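## Task

Place both orange caps inside the round steel dish that sits next to the tray. No cap of another kind may finish in the dish, and all other caps that began in the tray must finish there. The tray and dish are unfixed and must each end upright, resting directly on the table. It fails if anything is still in motion at the end, if the robot squeezes any cap, the tray or the dish from opposite sides even slightly, or if it carries over 20% of the weight of any of them (friction on the sides included). Release everything and pull the hand away at the end.

## Robot and tools

Robot: one six-joint arm carrying a five-fingered right hand. Nothing else moves. There are two scenes; finished_scene with the current number ends one and reveals the next task.

Frames. The scene frame has its origin on the tabletop under the arm base, +z up, +y to the left when facing along +x. Results report the hand point position in metres and orientation as quaternion wxyz, plus velocities. The hand point sits 0.05 m in front of the palm, where index pad meets thumb tip in a pinch. Its own axes: +z runs out along straightened fingers (fingertips 0.06-0.07 m past the point), +y points out of the palm, +x crosses the palm toward the little finger. A wrist bracket on the little-finger side can collide with things (0.03 m beyond the point along +y, 0.11 m across the palm).

A row is 14 numbers, each in [-1, 1]: dx, dy, dz, rx, ry, rz, thumb_turn, thumb_bend, index, middle, ring, little, force_limit, speed. Optionally 6 more values in [0, 1] scale stiffness of each joint in Joint positions order and persist until changed. The first six are an offset, not a pose: a target relative to the hand point pose measured when the action began (for a call's first action, the last pose a result showed), expressed in the hand point's own axes. 1.0 equals 0.6 m of translation or 180 degrees; rx, ry, rz form one rotation vector. Every row in an action is offset from that same start, not chained. The six hand numbers are absolute targets: -1 open, +1 closed (thumb_turn +1 puts the thumb opposite the fingers). A pinch is roughly thumb_turn 0.57, thumb_bend 0.75, index 0.22. force_limit maps -1..+1 to about 0..10 N at the fingertip (0..15 N for the two thumb motors) and only stops closing motors. speed maps -1..+1 from nearly stopped to full (full travel in 0.6 s); use -0.9 or lower for a soft grip. A fully turned thumb lets the whole hand wrap objects 0.035-0.08 m wide.

Tools:
- execute_actions(actions): a list of actions; each action is a list of up to 15 rows, one per 1/30 s step, last row held to fill 15 steps (0.5 s). Empty list just reports state and images.
- move(target, speed, stop_force, blocking): target is one row as above, offsets from the last reported pose; straight path. speed in m/s, 0.002-0.5 (default 0.25); rotation limited to twice that in rad/s. stop_force in N, 13-80: path halts when push against the motion rises that much, then backs off two steps; use it with very low speed when approaching contact; omit it when leaving a surface. blocking=false returns after 0.5 s; not allowed with stop_force; check with wait(0).
- wait(seconds 0-10), stop() brakes a running move, zoom_image(camera cam_high or cam_wrist, region [x0,y0,x1,y1] pixels, max 504x504), show_instructions(), finished_scene(scene).

Motion: each step the commanded pose is clipped to 100 mm and 16 degrees from the measured pose; commands trail by about 0.17 s; big moves may end short, so send the remainder next. A move result adds a move: line (done, off_target, moving, held, fault, contact) with limits such as paced or held and distance to target. pose unreachable means the clearance check altered the command. Hand target shows the pose currently pursued.

Result lines: hand_measured, hand_stopped_by (moving, target, force, stalled, fault) and hand_load_n list six values in the motor order above; load is positive when the finger is pushed open. A lost grip appears as loads dropping near 0. Fingers lock once stopped; resend the same numbers to keep a grip, send a more-open target to loosen. Wrist force and Wrist torque are in hand axes, noisy (offset up to about 5.5 N), saturating near 100 N. Step readings list positions, HELD marking clipped steps. Cameras: cam_high fixed overhead, cam_wrist on the hand, both 672x504.

Avoid: the arm is stiff, so aiming even slightly past a hard contact can trip a fault; a joint overload or 150 N external force stops the arm 10 s. Motors warn at 70 C and brake at 85 C; do not hold loads needlessly. Do not drop, slam or knock caps, tray or dish off the table; things may get brief outside pushes. Before finishing, open the hand, lift away, and let everything settle.

Each tool is called after "Call:" in YAML: its name, and indented under it one key for each argument.

Reference images:

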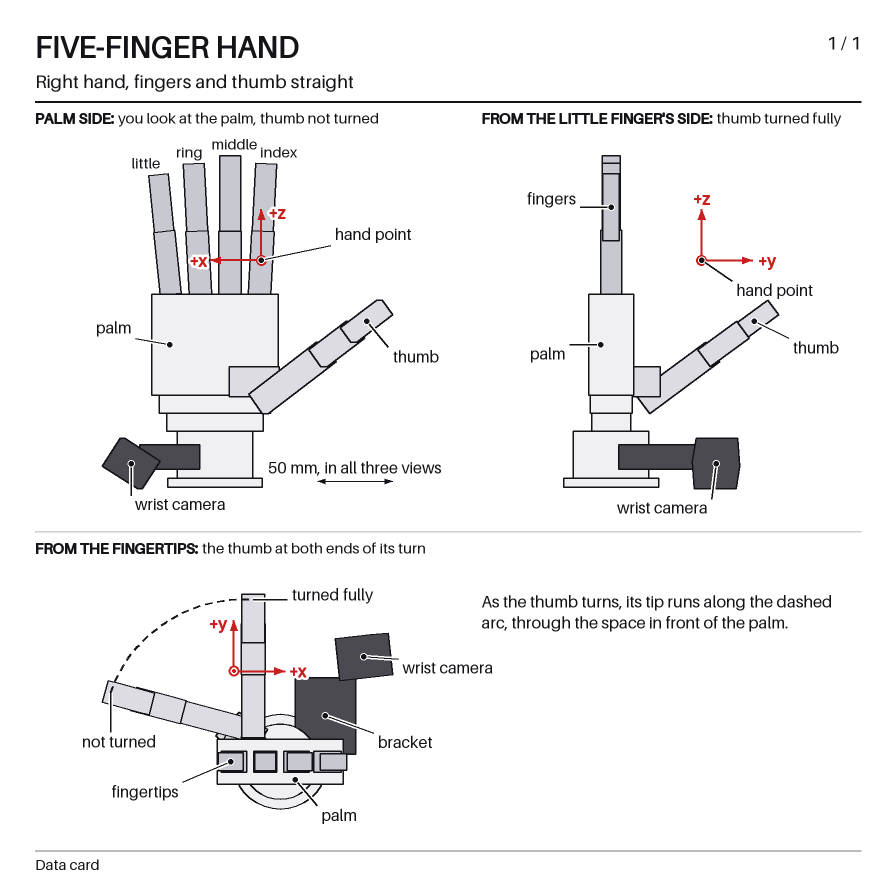

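## Session

Call:
execute_actions:
  actions: []

Scene clock: 0.00 s.
end_effector_position=(+0.9535, -0.2347, +0.1229) hand_measured=(-1.000, -1.000, -1.000, -1.000, -1.000, -1.000) hand_load_n=(+0.0, +0.0, +0.0, +0.0, +0.0, +0.0) hand_stopped_by=(target, target, target, target, target, target) hand_force_limit=0.00 hand_speed=-0.80 end_effector_quat_wxyz=(-0.118, +0.955, +0.267, +0.060) end_effector_velocity=(-0.001, -0.002, -0.000) end_effector_angular_velocity=(+0.001, +0.001, -0.004)
Joint positions: [-0.413 -0.573  0.831  1.375  1.309  0.585]
Joint velocities: [-0.002  0.     0.     0.    -0.     0.002]
Wrist force (N, on the end effector, along its own x y z axes, offset not removed): no reading
Wrist torque (N m, same axes, about the end effector's origin, offset not removed): no reading
Hand target: +0.953, -0.235, +0.123; -0.118, +0.955, +0.267, +0.060
Joint stiffness scale: [1. 1. 1. 1. 1. 1.]

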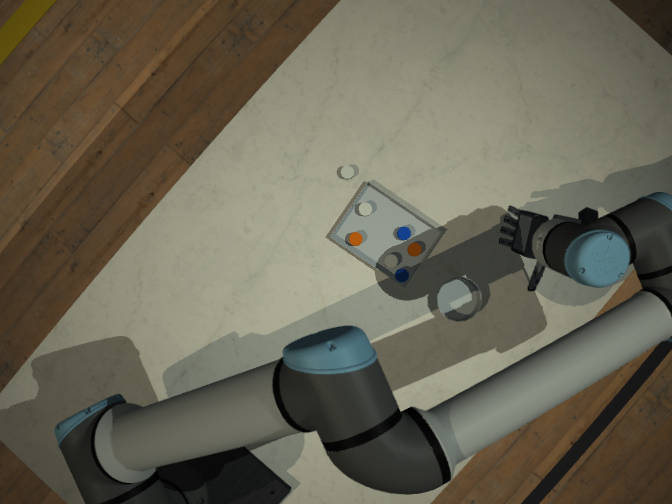

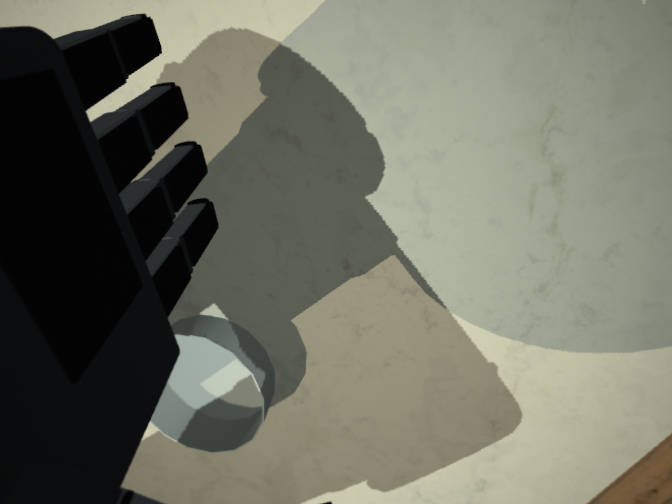

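Call:
zoom_image:
  camera: "cam_high"
  region: [300, 140, 520, 340]

Region (300, 140, 520, 340) of cam_high's 672x504 image, scaled by 2.291, with more detail than that image has; it fills the top 458 rows of this view, and the rest is white.

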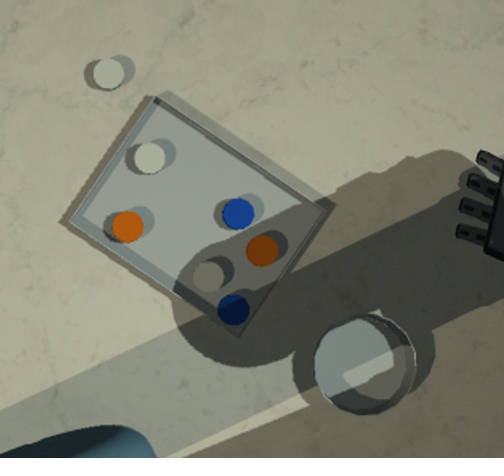

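Call:
move:
  target: [-0.0463, -0.3655, -0.0343, 0.1418, 0.3569, 0.5163, 0.57, 0.3, -0.2, -1, -1, -1, 0, 0.5]
  speed: 0.25

Scene clock: 57.73 s.
end_effector_position=(+0.8149, -0.0736, +0.1799) hand_measured=(+0.570, +0.300, -0.200, -1.000, -1.000, -1.000) hand_load_n=(+0.0, +0.0, +0.0, +0.0, +0.0, +0.0) hand_stopped_by=(target, target, target, target, target, target) hand_force_limit=0.00 hand_speed=0.50 end_effector_quat_wxyz=(-0.406, +0.640, -0.550, +0.351) end_effector_velocity=(+0.001, -0.002, -0.001) end_effector_angular_velocity=(+0.005, -0.002, -0.015)
Joint positions: [-0.488 -1.251  1.878 -0.097  0.984  2.829]
Joint velocities: [-0.    -0.     0.004 -0.011  0.01   0.014]
Wrist force (N, on the end effector, along its own x y z axes, offset not removed): [-0.2 0.3 -1.8]
Wrist torque (N m, same axes, about the end effector's origin, offset not removed): [0.51 0.36 0.13]
Hand target: +0.814, -0.071, +0.180; -0.406, +0.639, -0.551, +0.351
Off the commanded pose: 0.002 m, 0 deg.
Joint stiffness scale: [1. 1. 1. 1. 1. 1.]
move: done
camera_calibration (this result's frames):
cam_wrist: T_world_to_cam=[[-0.430247, 0.0406561, -0.901795, 0.514365], [-0.548338, 0.781793, 0.296859, 0.454753], [0.717086, 0.622212, -0.314071, -0.349858], [0, 0, 0, 1]] pos_world=[0.721541, -0.158749, 0.218975]

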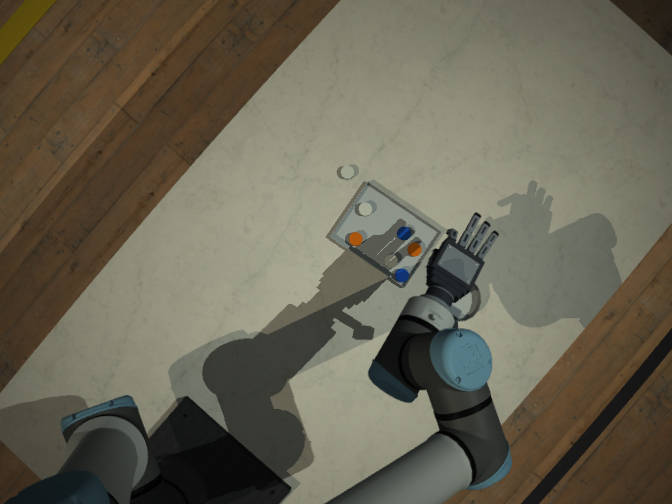

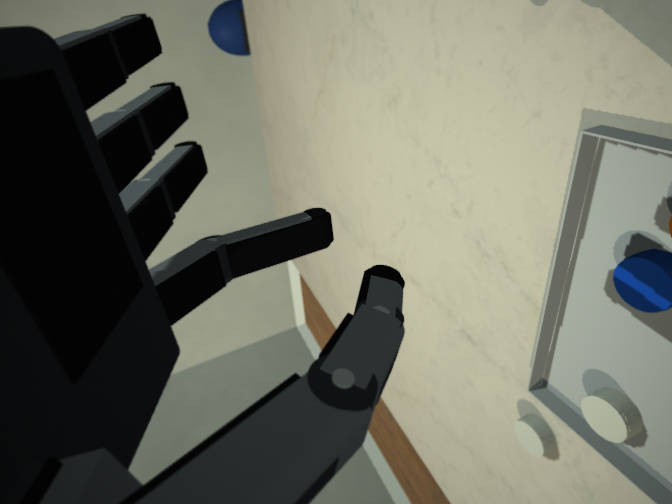

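Call:
move:
  target: [0, 0.151, 0.0704, 0, 0, 0, 0.57, 0.3, -0.2, -1, -1, -1, 0, 0.5]
  speed: 0.15

Scene clock: 63.80 s.
end_effector_position=(+0.8153, -0.0743, +0.0805) hand_measured=(+0.570, +0.300, -0.200, -1.000, -1.000, -1.000) hand_load_n=(+0.0, +0.0, +0.0, +0.0, +0.0, +0.0) hand_stopped_by=(target, target, target, target, target, target) hand_force_limit=0.00 hand_speed=0.50 end_effector_quat_wxyz=(-0.406, +0.639, -0.551, +0.351) end_effector_velocity=(+0.002, -0.003, +0.001) end_effector_angular_velocity=(-0.005, -0.008, -0.004)
Joint positions: [-0.487 -1.138  1.936 -0.267  0.986  2.83 ]
Joint velocities: [-0.002  0.     0.    -0.01   0.002  0.001]
Wrist force (N, on the end effector, along its own x y z axes, offset not removed): [2.3 -0.6 -2.9]
Wrist torque (N m, same axes, about the end effector's origin, offset not removed): [0.48 0.07 0.16]
Hand target: +0.815, -0.074, +0.080; -0.406, +0.640, -0.550, +0.351
Off the commanded pose: 0.001 m, 0 deg.
Joint stiffness scale: [1. 1. 1. 1. 1. 1.]
move: done
camera_calibration (this result's frames):
cam_wrist: T_world_to_cam=[[-0.430794, 0.041005, -0.901518, 0.425389], [-0.54743, 0.782309, 0.297174, 0.484325], [0.717451, 0.62154, -0.314566, -0.381158], [0, 0, 0, 1]] pos_world=[0.721851, -0.15943, 0.119667]

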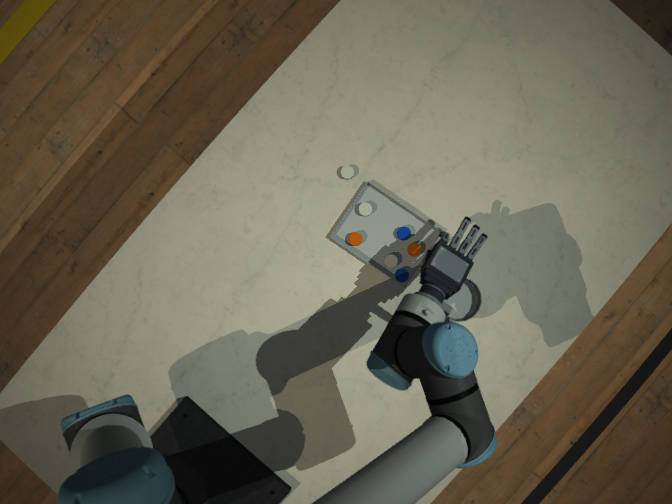

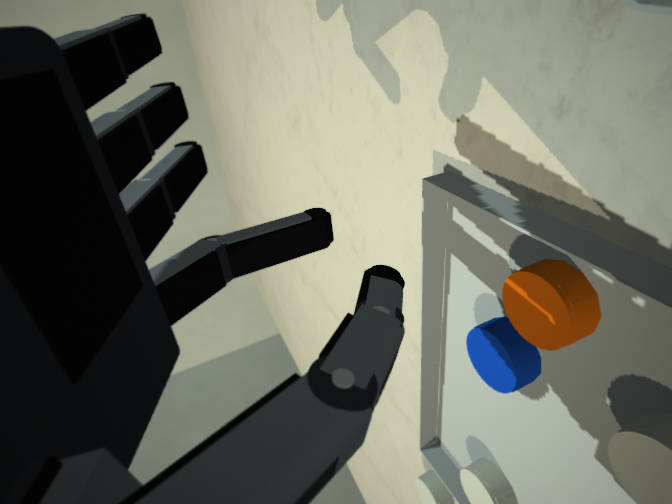

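Call:
zoom_image:
  camera: "cam_wrist"
  region: [400, 140, 672, 420]

Region (400, 140, 672, 420) of cam_wrist's 672x504 image, scaled by 1.800, with more detail than that image has; it fills the left 490 columns of this view, and the rest is white.

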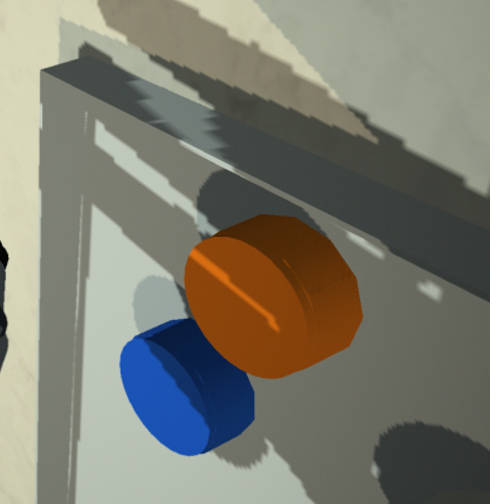

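Call:
move:
  target: [-0.0463, 0.0640, -0.0171, 0, 0, 0, 0.57, 0.3, -0.2, -1, -1, -1, 0, 0.5]
  speed: 0.1

Scene clock: 87.70 s.
end_effector_position=(+0.7873, -0.0526, +0.0504) hand_measured=(+0.570, +0.300, -0.200, -1.000, -1.000, -1.000) hand_load_n=(+0.0, +0.0, +0.0, +0.0, +0.0, +0.0) hand_stopped_by=(target, target, target, target, target, target) hand_force_limit=0.00 hand_speed=0.50 end_effector_quat_wxyz=(-0.405, +0.640, -0.551, +0.351) end_effector_velocity=(+0.004, -0.002, +0.001) end_effector_angular_velocity=(-0.008, -0.014, -0.002)
Joint positions: [-0.477 -1.138  2.015 -0.349  0.994  2.835]
Joint velocities: [ 0.001 -0.     0.    -0.017  0.003  0.002]
Wrist force (N, on the end effector, along its own x y z axes, offset not removed): [-0.9 -2.0 -3.2]
Wrist torque (N m, same axes, about the end effector's origin, offset not removed): [0.28 0.39 0.12]
Hand target: +0.786, -0.051, +0.050; -0.406, +0.639, -0.551, +0.351
Off the commanded pose: 0.002 m, 0 deg.
Joint stiffness scale: [1. 1. 1. 1. 1. 1.]
move: done
camera_calibration (this result's frames):
cam_wrist: T_world_to_cam=[[-0.430907, 0.040376, -0.901493, 0.385365], [-0.547547, 0.782383, 0.296765, 0.461042], [0.717294, 0.621488, -0.315027, -0.383965], [0, 0, 0, 1]] pos_world=[0.693914, -0.137641, 0.0896238]

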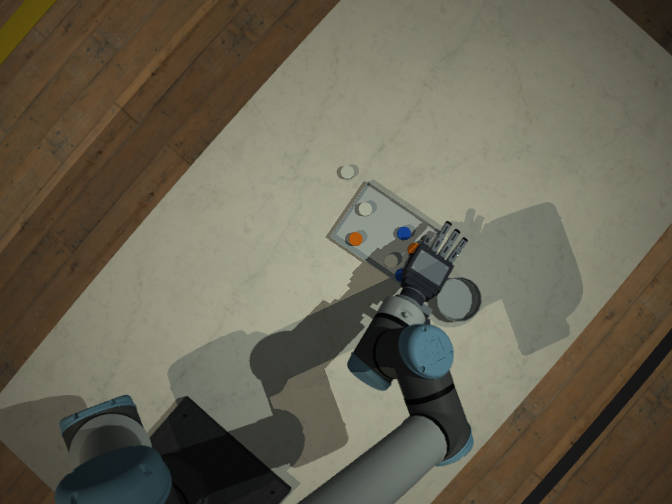

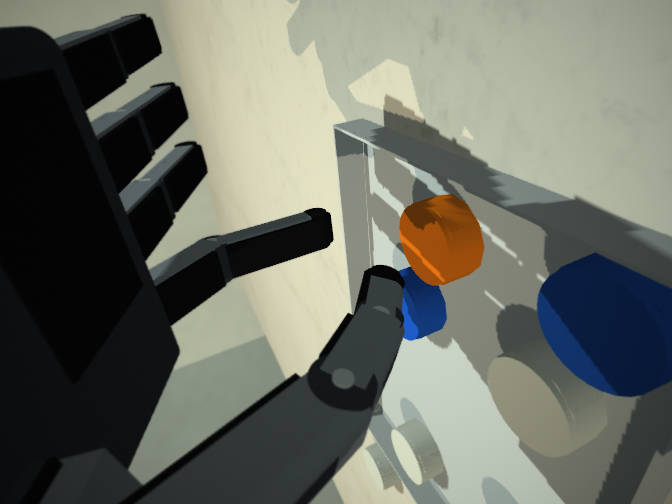

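Call:
move:
  target: [-0.0032, 0.0528, 0.0208, 0, 0, 0, 0.57, 0.3, -0.2, -1, -1, -1, 0, 0.5]
  speed: 0.04
  stop_force: 15

Scene clock: 94.50 s.
end_effector_position=(+0.7864, -0.0523, +0.0181) hand_measured=(+0.570, +0.300, -0.200, -1.000, -1.000, -1.000) hand_load_n=(+0.0, +0.0, +0.0, +0.0, +0.0, +0.0) hand_stopped_by=(target, target, target, target, target, target) hand_force_limit=0.00 hand_speed=0.50 end_effector_quat_wxyz=(-0.406, +0.639, -0.550, +0.352) end_effector_velocity=(+0.001, -0.002, +0.001) end_effector_angular_velocity=(-0.004, -0.005, -0.002)
Joint positions: [-0.477 -1.094  2.028 -0.41   0.995  2.835]
Joint velocities: [-0.001 -0.001 -0.    -0.005  0.001 -0.001]
Wrist force (N, on the end effector, along its own x y z axes, offset not removed): [-3.6 -0.1 -0.3]
Wrist torque (N m, same axes, about the end effector's origin, offset not removed): [0.31 0.77 -0.20]
Hand target: +0.785, -0.051, +0.016; -0.405, +0.640, -0.551, +0.351
Off the commanded pose: 0.003 m, 0 deg.
Joint stiffness scale: [1. 1. 1. 1. 1. 1.]
move: done
camera_calibration (this result's frames):
cam_wrist: T_world_to_cam=[[-0.429049, 0.0396534, -0.90241, 0.354363], [-0.547835, 0.782898, 0.294869, 0.470216], [0.718187, 0.620886, -0.314178, -0.394415], [0, 0, 0, 1]] pos_world=[0.692904, -0.137297, 0.0572121]

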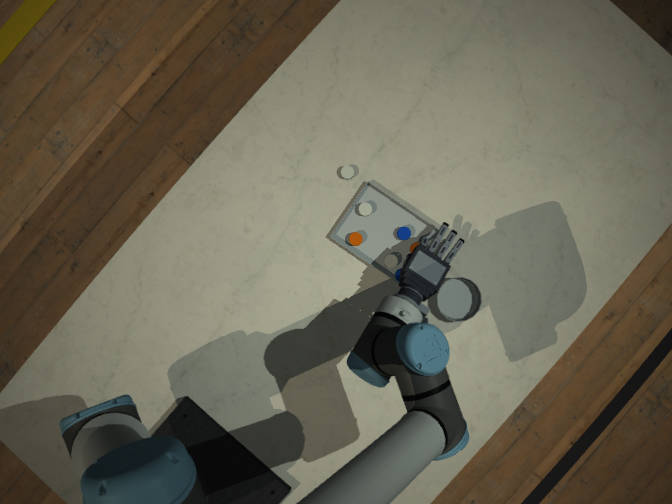

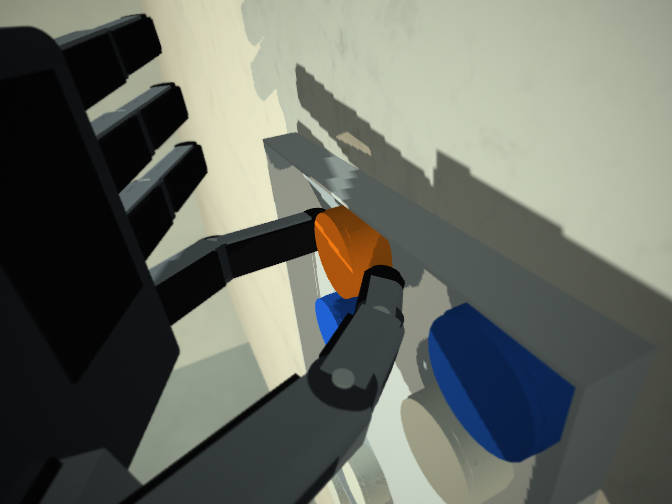

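Call:
execute_actions:
  actions:
    - [[0, 0.0045, 0.0021, 0, 0, 0, 0.57, 0.3, -0.2, -1, -1, -1, 0, 0.5]]
    - [[0, 0, 0, 0, 0, 0, 0.57, 0.75, 0.3, -1, -1, -1, 0.0, -0.5]]
    - [[0, 0, 0, 0, 0, 0, 0.57, 0.75, 0.3, -1, -1, -1, 0.0, -0.5]]

Scene clock: 100.70 s.
end_effector_position=(+0.7869, -0.0526, +0.0164) hand_measured=(+0.570, +0.372, -0.096, -1.000, -1.000, -1.000) hand_load_n=(+0.0, +8.0, +11.5, +0.0, +0.0, +0.0) hand_stopped_by=(target, force, force, target, target, target) hand_force_limit=0.00 hand_speed=-0.50 end_effector_quat_wxyz=(-0.406, +0.639, -0.550, +0.353) end_effector_velocity=(+0.000, -0.001, +0.000) end_effector_angular_velocity=(-0.000, -0.000, -0.002)
Joint positions: [-0.477 -1.091  2.028 -0.414  0.995  2.835]
Joint velocities: [-0.    -0.    -0.    -0.     0.001  0.001]
Wrist force (N, on the end effector, along its own x y z axes, offset not removed): [-0.5 -0.6 1.7]
Wrist torque (N m, same axes, about the end effector's origin, offset not removed): [0.17 0.28 0.32]
Hand target: +0.787, -0.053, +0.016; -0.406, +0.639, -0.550, +0.353
Off the commanded pose: 0.000 m, 0 deg.
Joint stiffness scale: [1. 1. 1. 1. 1. 1.]
Step readings (end_effector_position; steps 1 to 15: 1st action; 16 to 30: 2nd action; 31 to 45: 3rd action):
0: (+0.7865, -0.0524, +0.0182)
1: (+0.7865, -0.0524, +0.0182)
2: (+0.7866, -0.0524, +0.0182)
4: (+0.7868, -0.0525, +0.0182)
8: (+0.7869, -0.0526, +0.0174)
15: (+0.7869, -0.0526, +0.0164)
16: (+0.7869, -0.0526, +0.0164)
17: (+0.7869, -0.0526, +0.0164)
19: (+0.7869, -0.0526, +0.0164)
23: (+0.7869, -0.0526, +0.0164)
30: (+0.7869, -0.0526, +0.0164)
31: (+0.7869, -0.0526, +0.0164)
32: (+0.7869, -0.0526, +0.0164)
34: (+0.7869, -0.0526, +0.0164)
38: (+0.7869, -0.0526, +0.0164)
45: end_effector_position above
camera_calibration (this result's frames):
cam_wrist: T_world_to_cam=[[-0.428039, 0.0391028, -0.902914, 0.352191], [-0.548169, 0.783073, 0.29378, 0.47154], [0.718535, 0.620699, -0.313751, -0.395453], [0, 0, 0, 1]] pos_world=[0.693383, -0.137565, 0.0553954]

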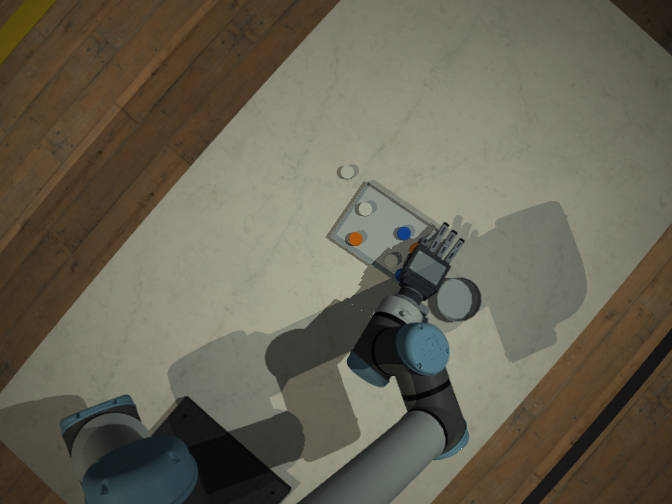

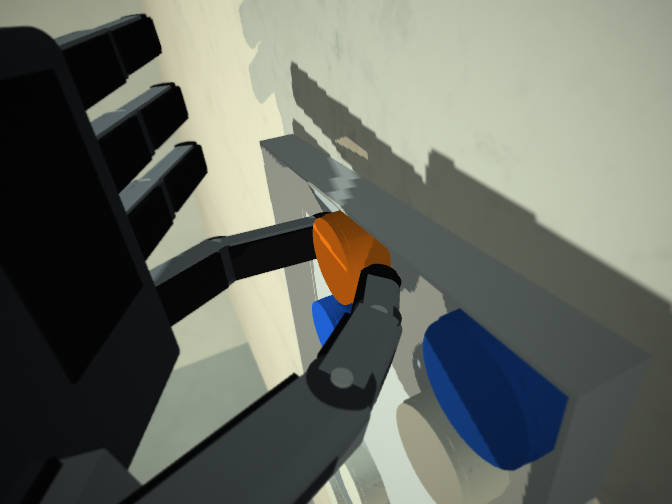

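Call:
move:
  target: [0, -0.1057, -0.0493, 0, 0, 0, 0.57, 0.75, 0.3, -1, -1, -1, 0.0, -0.5]
  speed: 0.1

Scene clock: 105.33 s.
end_effector_position=(+0.7859, -0.0517, +0.0852) hand_measured=(+0.570, +0.372, -0.096, -1.000, -1.000, -1.000) hand_load_n=(+0.0, +8.5, +11.5, +0.0, +0.0, +0.0) hand_stopped_by=(target, force, force, target, target, target) hand_force_limit=0.00 hand_speed=-0.50 end_effector_quat_wxyz=(-0.406, +0.639, -0.550, +0.353) end_effector_velocity=(-0.004, +0.001, -0.002) end_effector_angular_velocity=(+0.006, +0.015, -0.001)
Joint positions: [-0.477 -1.188  2.005 -0.294  0.995  2.835]
Joint velocities: [-0.     0.     0.     0.017  0.002 -0.002]
Wrist force (N, on the end effector, along its own x y z axes, offset not removed): [-1.8 2.3 -1.2]
Wrist torque (N m, same axes, about the end effector's origin, offset not removed): [0.93 0.44 0.17]
Hand target: +0.787, -0.052, +0.086; -0.406, +0.639, -0.550, +0.353
Off the commanded pose: 0.002 m, 0 deg.
Joint stiffness scale: [1. 1. 1. 1. 1. 1.]
move: done
camera_calibration (this result's frames):
cam_wrist: T_world_to_cam=[[-0.428007, 0.0390852, -0.90293, 0.413868], [-0.54818, 0.783079, 0.293745, 0.450057], [0.718546, 0.620693, -0.313737, -0.373687], [0, 0, 0, 1]] pos_world=[0.692362, -0.136662, 0.124253]

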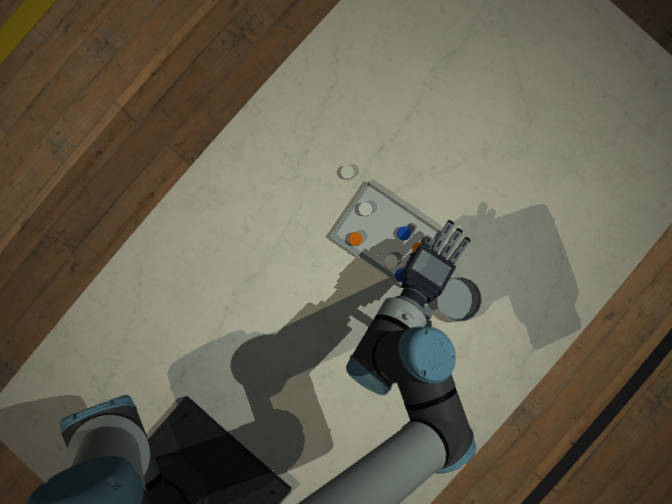

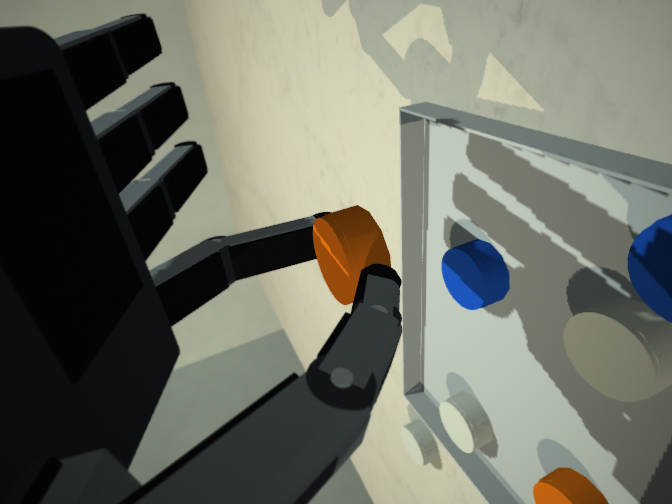

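Call:
move:
  target: [0.2406, 0.0262, -0.0562, 0, 0, 0, 0.57, 0.75, 0.3, -1, -1, -1, 0.0, -0.5]
  speed: 0.2

Scene clock: 112.67 s.
end_effector_position=(+0.7688, -0.1987, +0.0851) hand_measured=(+0.570, +0.372, -0.096, -1.000, -1.000, -1.000) hand_load_n=(+0.0, +8.5, +11.5, +0.0, +0.0, +0.0) hand_stopped_by=(target, force, force, target, target, target) hand_force_limit=0.00 hand_speed=-0.50 end_effector_quat_wxyz=(-0.405, +0.638, -0.552, +0.353) end_effector_velocity=(-0.001, +0.002, +0.003) end_effector_angular_velocity=(-0.001, +0.002, +0.020)
Joint positions: [-0.703 -1.13   1.928 -0.178  0.807  2.683]
Joint velocities: [-0.001 -0.    -0.007  0.022 -0.016 -0.02 ]
Wrist force (N, on the end effector, along its own x y z axes, offset not removed): [-1.0 2.6 -2.4]
Wrist torque (N m, same axes, about the end effector's origin, offset not removed): [0.91 0.57 0.01]
Hand target: +0.770, -0.200, +0.086; -0.406, +0.639, -0.550, +0.353
Off the commanded pose: 0.002 m, 0 deg.
Joint stiffness scale: [1. 1. 1. 1. 1. 1.]
move: done
camera_calibration (this result's frames):
cam_wrist: T_world_to_cam=[[-0.428447, 0.042199, -0.902581, 0.413106], [-0.54509, 0.7846, 0.295432, 0.553598], [0.720632, 0.618565, -0.313157, -0.272284], [0, 0, 0, 1]] pos_world=[0.674971, -0.28336, 0.124043]

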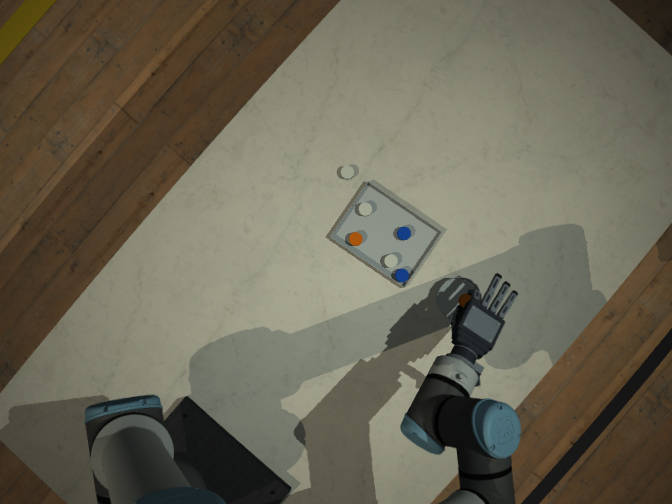

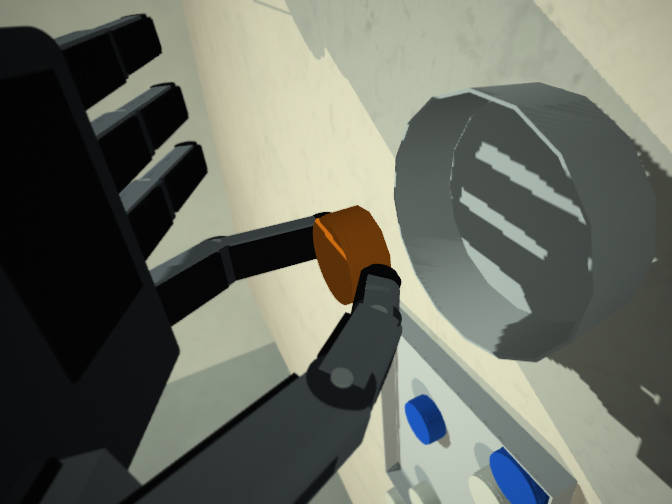

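Call:
move:
  target: [0, 0.0831, 0.0387, 0, 0, 0, 0.57, 0.75, 0.3, -1, -1, -1, 0.0, -0.5]
  speed: 0.06
  stop_force: 15

Scene clock: 127.77 s.
end_effector_position=(+0.7697, -0.1996, +0.0315) hand_measured=(+0.570, +0.372, -0.096, -1.000, -1.000, -1.000) hand_load_n=(+0.0, +8.5, +11.5, +0.0, +0.0, +0.0) hand_stopped_by=(target, force, force, target, target, target) hand_force_limit=0.00 hand_speed=-0.50 end_effector_quat_wxyz=(-0.406, +0.638, -0.551, +0.353) end_effector_velocity=(+0.002, -0.002, +0.001) end_effector_angular_velocity=(-0.005, -0.006, -0.002)
Joint positions: [-0.703 -1.058  1.945 -0.268  0.806  2.682]
Joint velocities: [-0.    -0.    -0.    -0.009  0.001  0.002]
Wrist force (N, on the end effector, along its own x y z axes, offset not removed): [0.7 1.2 -1.9]
Wrist torque (N m, same axes, about the end effector's origin, offset not removed): [0.76 0.30 0.32]
Hand target: +0.769, -0.199, +0.030; -0.405, +0.638, -0.552, +0.353
Off the commanded pose: 0.002 m, 0 deg.
Joint stiffness scale: [1. 1. 1. 1. 1. 1.]
move: done
camera_calibration (this result's frames):
cam_wrist: T_world_to_cam=[[-0.427242, 0.0401872, -0.903244, 0.363847], [-0.546547, 0.784342, 0.293418, 0.571845], [0.720244, 0.619025, -0.31314, -0.288735], [0, 0, 0, 1]] pos_world=[0.67595, -0.28441, 0.0704381]

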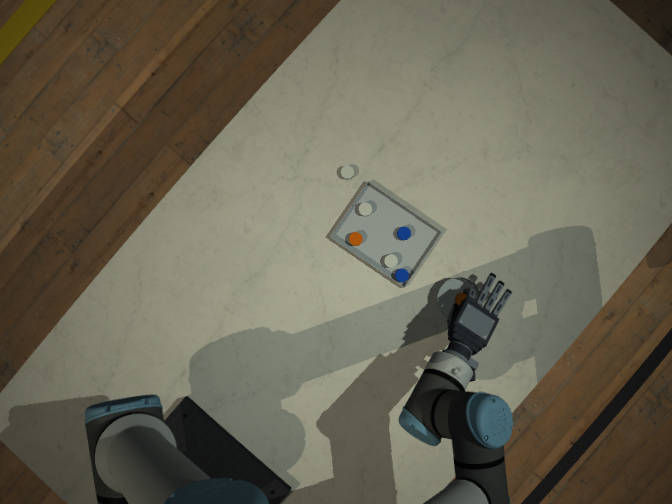

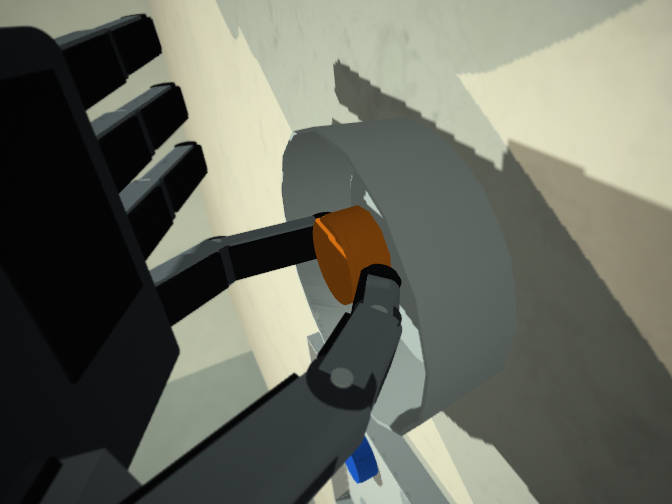

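Call:
execute_actions:
  actions:
    - [[0, 0, 0, 0, 0, 0, 0.57, 0.2, -0.3, -1, -1, -1, 0.0, 0.3]]
    - [[0, -0.1, -0.047, 0, 0, 0, 0.57, 0.2, -0.3, -1, -1, -1, 0.0, 0.3]]
    - [[0, 0, 0, 0, 0, 0, 0.57, 0.2, -0.3, -1, -1, -1, 0.0, 0.3]]

Scene clock: 133.30 s.
end_effector_position=(+0.7728, -0.2018, +0.1044) hand_measured=(+0.570, +0.200, -0.300, -1.000, -1.000, -1.000) hand_load_n=(+0.0, +0.0, +0.0, +0.0, +0.0, +0.0) hand_stopped_by=(target, target, target, target, target, target) hand_force_limit=0.00 hand_speed=0.30 end_effector_quat_wxyz=(-0.406, +0.638, -0.546, +0.361) end_effector_velocity=(+0.001, -0.001, +0.007) end_effector_angular_velocity=(-0.008, -0.010, +0.000)
Joint positions: [-0.703 -1.152  1.921 -0.169  0.806  2.684]
Joint velocities: [-0.001 -0.01   0.    -0.003 -0.001  0.001]
Wrist force (N, on the end effector, along its own x y z axes, offset not removed): [0.7 -1.0 -6.5]
Wrist torque (N m, same axes, about the end effector's origin, offset not removed): [0.64 0.41 0.15]
Hand target: +0.773, -0.202, +0.105; -0.406, +0.638, -0.545, +0.362
Off the commanded pose: 0.001 m, 0 deg.
Joint stiffness scale: [1. 1. 1. 1. 1. 1.]
Step readings (end_effector_position; steps 1 to 15: 1st action; 16 to 30: 2nd action; 31 to 45: 3rd action):
0: (+0.7700, -0.1999, +0.0315)
1: (+0.7700, -0.1999, +0.0315)
2: (+0.7700, -0.1999, +0.0315)
4: (+0.7700, -0.1999, +0.0315)
8: (+0.7700, -0.1998, +0.0315)
15: (+0.7699, -0.1998, +0.0315)
16: (+0.7699, -0.1998, +0.0315)
17: (+0.7696, -0.1996, +0.0316)
19: (+0.7673, -0.1974, +0.0347)
23: (+0.7666, -0.1965, +0.0642)
30: (+0.7730, -0.2019, +0.1052)
31: (+0.7726, -0.2016, +0.1047)
32: (+0.7722, -0.2013, +0.1036)
34: (+0.7718, -0.2010, +0.1013)
38: (+0.7721, -0.2012, +0.1009)
45: end_effector_position above
camera_calibration (this result's frames):
cam_wrist: T_world_to_cam=[[-0.413637, 0.0298973, -0.909951, 0.4192], [-0.550216, 0.788088, 0.276006, 0.559213], [0.725373, 0.614836, -0.309533, -0.271964], [0, 0, 0, 1]] pos_world=[0.67836, -0.286029, 0.142924]

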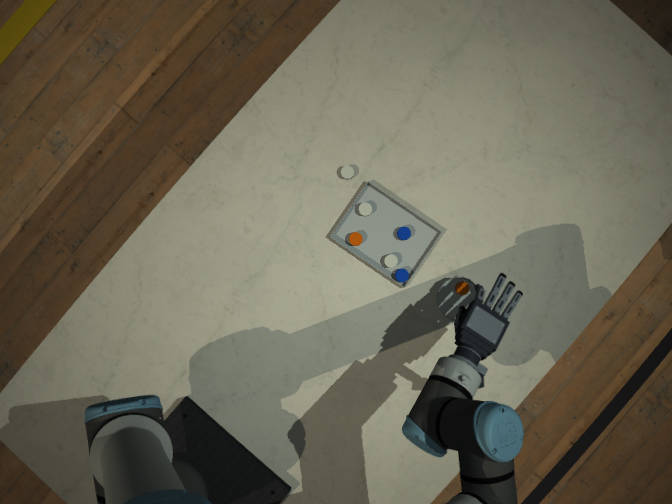

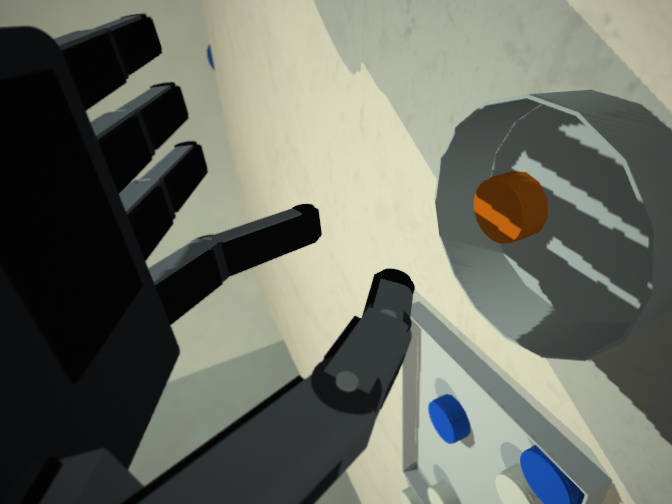

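Call:
move:
  target: [-0.4483, 0.0337, -0.0155, 0, -0.4532, -0.2113, 0.57, 0.25, -0.25, -1, -1, -1, 0.0, 0.3]
  speed: 0.3

Scene clock: 144.27 s.
end_effector_position=(+0.7178, +0.0621, +0.0858) hand_measured=(+0.570, +0.250, -0.250, -1.000, -1.000, -1.000) hand_load_n=(+0.0, +0.0, +0.0, +0.0, +0.0, +0.0) hand_stopped_by=(target, target, target, target, target, target) hand_force_limit=0.00 hand_speed=0.30 end_effector_quat_wxyz=(-0.530, +0.845, +0.062, -0.030) end_effector_velocity=(+0.001, -0.004, +0.003) end_effector_angular_velocity=(+0.002, -0.002, +0.013)
Joint positions: [-0.39  -0.694  1.537  1.544  0.687  0.609]
Joint velocities: [-0.002 -0.    -0.005  0.019  0.009 -0.02 ]
Wrist force (N, on the end effector, along its own x y z axes, offset not removed): [-1.6 0.4 -1.3]
Wrist torque (N m, same axes, about the end effector's origin, offset not removed): [0.57 0.49 0.05]
Hand target: +0.719, +0.062, +0.085; -0.529, +0.845, +0.064, -0.031
Off the commanded pose: 0.001 m, 0 deg.
Joint stiffness scale: [1. 1. 1. 1. 1. 1.]
move: done
camera_calibration (this result's frames):
cam_wrist: T_world_to_cam=[[-0.0326028, -0.441512, -0.896663, 0.126233], [-0.791758, -0.536105, 0.292764, 0.580325], [-0.609965, 0.719484, -0.332092, 0.553869], [0, 0, 0, 1]] pos_world=[0.801433, -0.0316518, 0.127226]

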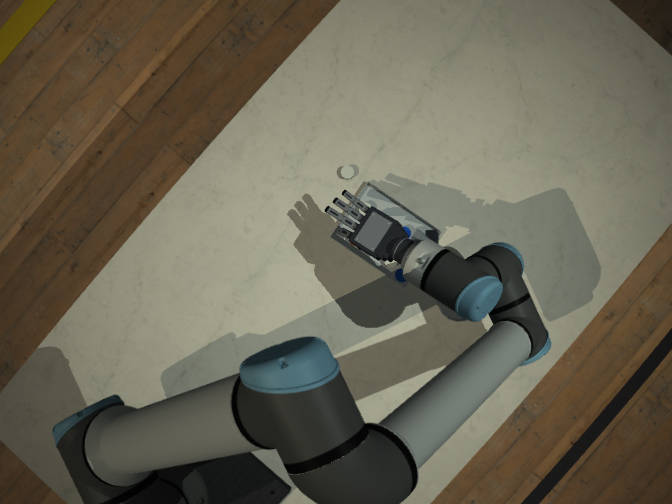

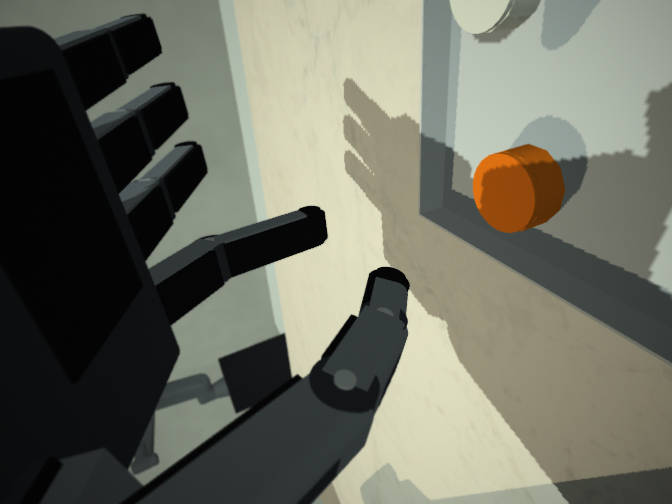

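Call:
move:
  target: [0.0091, 0.0623, 0.0275, 0, 0, 0, 0.57, 0.25, -0.25, -1, -1, -1, 0.0, 0.3]
  speed: 0.1

Scene clock: 152.80 s.
end_effector_position=(+0.7224, +0.0604, +0.0442) hand_measured=(+0.570, +0.250, -0.250, -1.000, -1.000, -1.000) hand_load_n=(+0.0, +0.0, +0.0, +0.0, +0.0, +0.0) hand_stopped_by=(target, target, target, target, target, target) hand_force_limit=0.00 hand_speed=0.30 end_effector_quat_wxyz=(-0.530, +0.845, +0.061, -0.032) end_effector_velocity=(+0.001, +0.001, -0.000) end_effector_angular_velocity=(-0.002, -0.005, +0.003)
Joint positions: [-0.39  -0.636  1.518  1.509  0.687  0.61 ]
Joint velocities: [ 0.002 -0.    -0.002 -0.002  0.    -0.001]
Wrist force (N, on the end effector, along its own x y z axes, offset not removed): [-0.3 -2.9 1.4]
Wrist torque (N m, same axes, about the end effector's origin, offset not removed): [-0.25 0.35 -0.04]
Hand target: +0.724, +0.061, +0.045; -0.530, +0.845, +0.062, -0.030
Off the commanded pose: 0.002 m, 0 deg.
Joint stiffness scale: [1. 1. 1. 1. 1. 1.]
move: done
camera_calibration (this result's frames):
cam_wrist: T_world_to_cam=[[-0.0358671, -0.440237, -0.897165, 0.090639], [-0.791146, -0.535983, 0.294635, 0.594633], [-0.610574, 0.720356, -0.329068, 0.544317], [0, 0, 0, 1]] pos_world=[0.806039, -0.0334864, 0.0852359]

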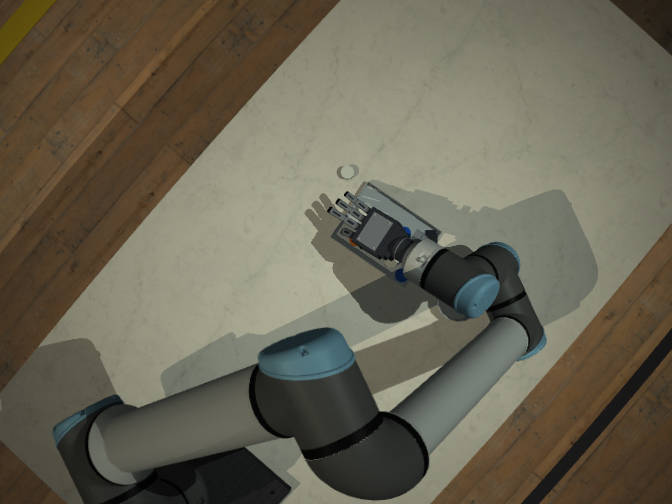

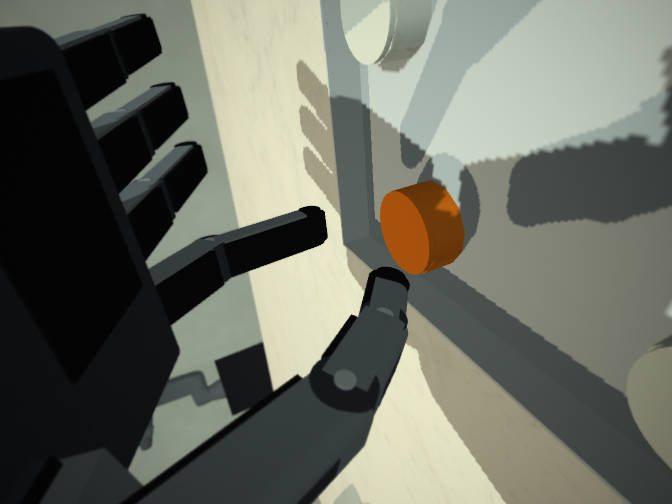

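Call:
move:
  target: [0.0068, 0.0446, 0.0197, 0, 0, 0, 0.57, 0.25, -0.25, -1, -1, -1, 0.0, 0.3]
  speed: 0.04
  stop_force: 15

Scene clock: 160.27 s.
end_effector_position=(+0.7254, +0.0590, +0.0162) hand_measured=(+0.570, +0.250, -0.250, -1.000, -1.000, -1.000) hand_load_n=(+2.0, -2.0, +0.0, +0.0, +0.0, +0.0) hand_stopped_by=(target, target, target, target, target, target) hand_force_limit=0.00 hand_speed=0.30 end_effector_quat_wxyz=(-0.531, +0.845, +0.060, -0.032) end_effector_velocity=(+0.001, -0.001, +0.001) end_effector_angular_velocity=(-0.001, +0.002, -0.004)
Joint positions: [-0.39  -0.596  1.502  1.487  0.686  0.611]
Joint velocities: [-0.002 -0.    -0.002  0.    -0.001  0.005]
Wrist force (N, on the end effector, along its own x y z axes, offset not removed): [0.2 -2.2 -3.9]
Wrist torque (N m, same axes, about the end effector's origin, offset not removed): [0.60 -0.13 0.46]
Hand target: +0.727, +0.060, +0.015; -0.530, +0.845, +0.061, -0.032
Off the commanded pose: 0.002 m, 0 deg.
Joint stiffness scale: [1. 1. 1. 1. 1. 1.]
move: done
camera_calibration (this result's frames):
cam_wrist: T_world_to_cam=[[-0.0385106, -0.439294, -0.897517, 0.0669443], [-0.790807, -0.535667, 0.296117, 0.604276], [-0.610853, 0.721166, -0.326768, 0.538057], [0, 0, 0, 1]] pos_world=[0.809117, -0.0349296, 0.0569673]

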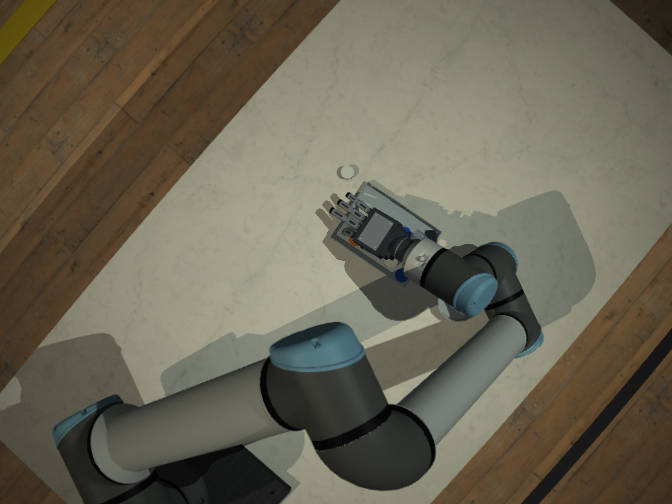

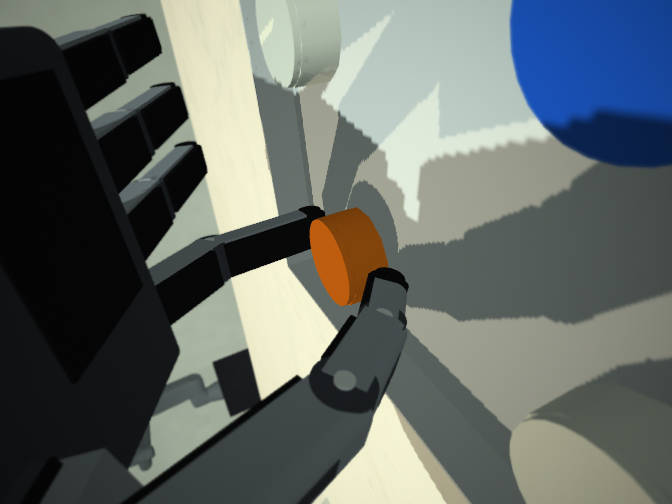

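Call:
execute_actions:
  actions:
    - [[0, 0, 0, 0, 0, 0, 0.57, 0.75, 0.3, -1, -1, -1, 0.0, -0.5]]
    - [[0, 0, 0, 0, 0, 0, 0.57, 0.75, 0.3, -1, -1, -1, 0.0, -0.5]]

Scene clock: 163.90 s.
end_effector_position=(+0.7254, +0.0591, +0.0165) hand_measured=(+0.570, +0.356, -0.094, -1.000, -1.000, -1.000) hand_load_n=(-0.5, +8.0, +11.5, +0.0, +0.0, +0.0) hand_stopped_by=(target, force, force, target, target, target) hand_force_limit=0.00 hand_speed=-0.50 end_effector_quat_wxyz=(-0.531, +0.845, +0.060, -0.033) end_effector_velocity=(+0.000, -0.001, +0.000) end_effector_angular_velocity=(-0.001, -0.002, -0.000)
Joint positions: [-0.39  -0.596  1.502  1.488  0.686  0.611]
Joint velocities: [-0.001 -0.    -0.    -0.001  0.001 -0.001]
Wrist force (N, on the end effector, along its own x y z axes, offset not removed): [-1.0 -4.4 -4.0]
Wrist torque (N m, same axes, about the end effector's origin, offset not removed): [0.14 0.66 0.01]
Hand target: +0.725, +0.059, +0.016; -0.531, +0.845, +0.060, -0.033
Off the commanded pose: 0.000 m, 0 deg.
Joint stiffness scale: [1. 1. 1. 1. 1. 1.]
Step readings (end_effector_position; steps 1 to 15: 1st action; 16 to 30: 2nd action):
0: (+0.7254, +0.0590, +0.0162)
1: (+0.7254, +0.0590, +0.0162)
2: (+0.7254, +0.0590, +0.0162)
4: (+0.7254, +0.0590, +0.0162)
8: (+0.7254, +0.0591, +0.0164)
15: (+0.7254, +0.0591, +0.0164)
16: (+0.7254, +0.0591, +0.0164)
17: (+0.7254, +0.0591, +0.0164)
19: (+0.7254, +0.0591, +0.0165)
23: (+0.7254, +0.0591, +0.0165)
30: end_effector_position above
camera_calibration (this result's frames):
cam_wrist: T_world_to_cam=[[-0.0392906, -0.438954, -0.89765, 0.0677568], [-0.790714, -0.535586, 0.296513, 0.60414], [-0.610924, 0.721434, -0.326043, 0.53813], [0, 0, 0, 1]] pos_world=[0.809121, -0.0349144, 0.0571401]

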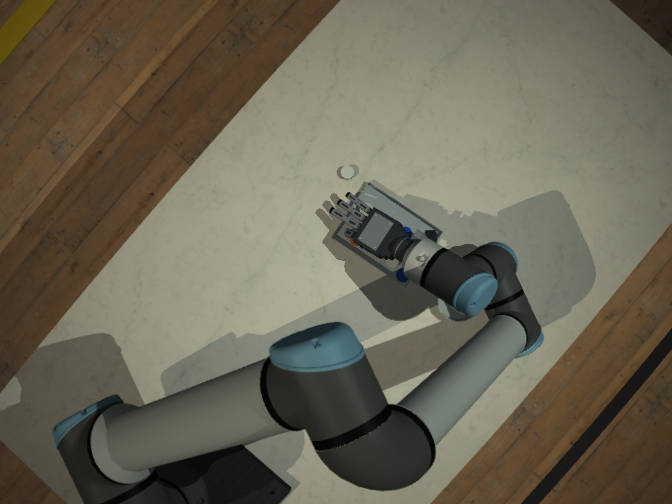

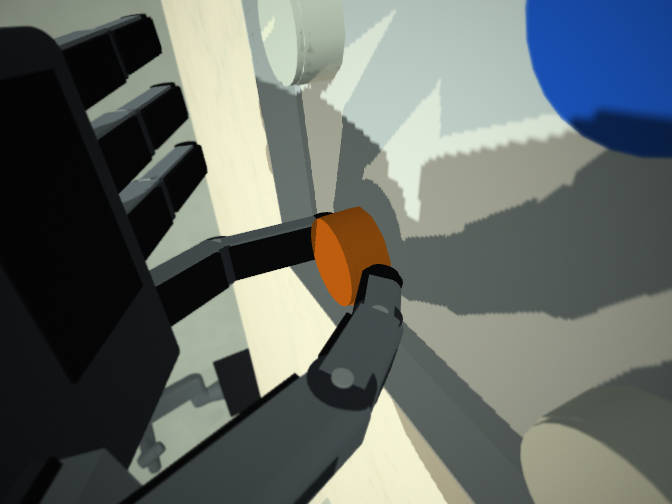

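Call:
move:
  target: [0.0018, -0.1049, -0.0508, 0, 0, 0, 0.57, 0.75, 0.3, -1, -1, -1, 0.0, -0.5]
  speed: 0.1

Scene clock: 167.57 s.
end_effector_position=(+0.7277, +0.0584, +0.0867) hand_measured=(+0.570, +0.356, -0.094, -1.000, -1.000, -1.000) hand_load_n=(-0.5, +8.0, +11.5, +0.0, +0.0, +0.0) hand_stopped_by=(target, force, force, target, target, target) hand_force_limit=0.00 hand_speed=-0.50 end_effector_quat_wxyz=(-0.530, +0.845, +0.061, -0.031) end_effector_velocity=(-0.004, +0.003, +0.000) end_effector_angular_velocity=(+0.005, +0.013, +0.003)
Joint positions: [-0.39  -0.683  1.511  1.56   0.686  0.611]
Joint velocities: [ 0.002  0.     0.008  0.007  0.001 -0.001]
Wrist force (N, on the end effector, along its own x y z axes, offset not removed): [-2.4 1.4 -1.6]
Wrist torque (N m, same axes, about the end effector's origin, offset not removed): [0.70 0.64 0.16]
Hand target: +0.726, +0.059, +0.086; -0.531, +0.845, +0.060, -0.033
Off the commanded pose: 0.002 m, 0 deg.
Joint stiffness scale: [1. 1. 1. 1. 1. 1.]
move: done
camera_calibration (this result's frames):
cam_wrist: T_world_to_cam=[[-0.0351536, -0.440746, -0.896943, 0.127651], [-0.79206, -0.535014, 0.293942, 0.585942], [-0.60943, 0.720766, -0.33029, 0.562233], [0, 0, 0, 1]] pos_world=[0.81123, -0.0354903, 0.127963]

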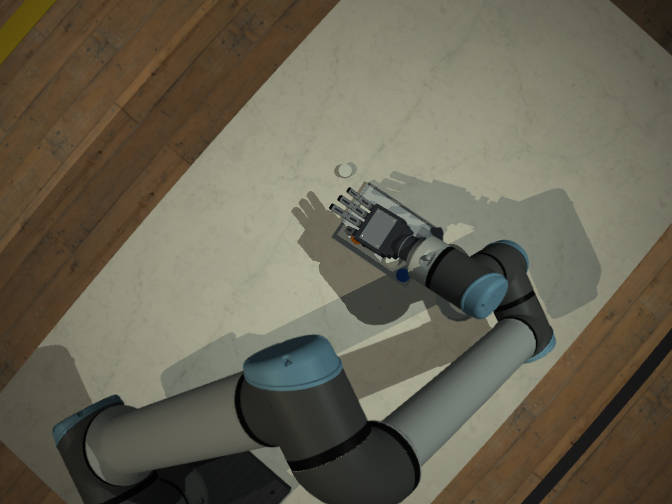

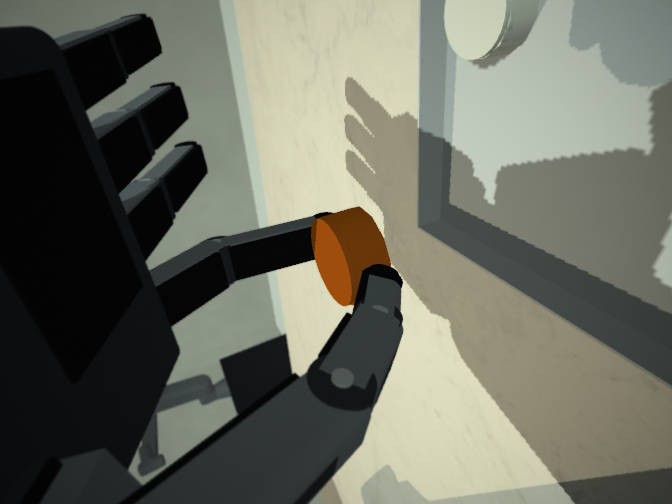

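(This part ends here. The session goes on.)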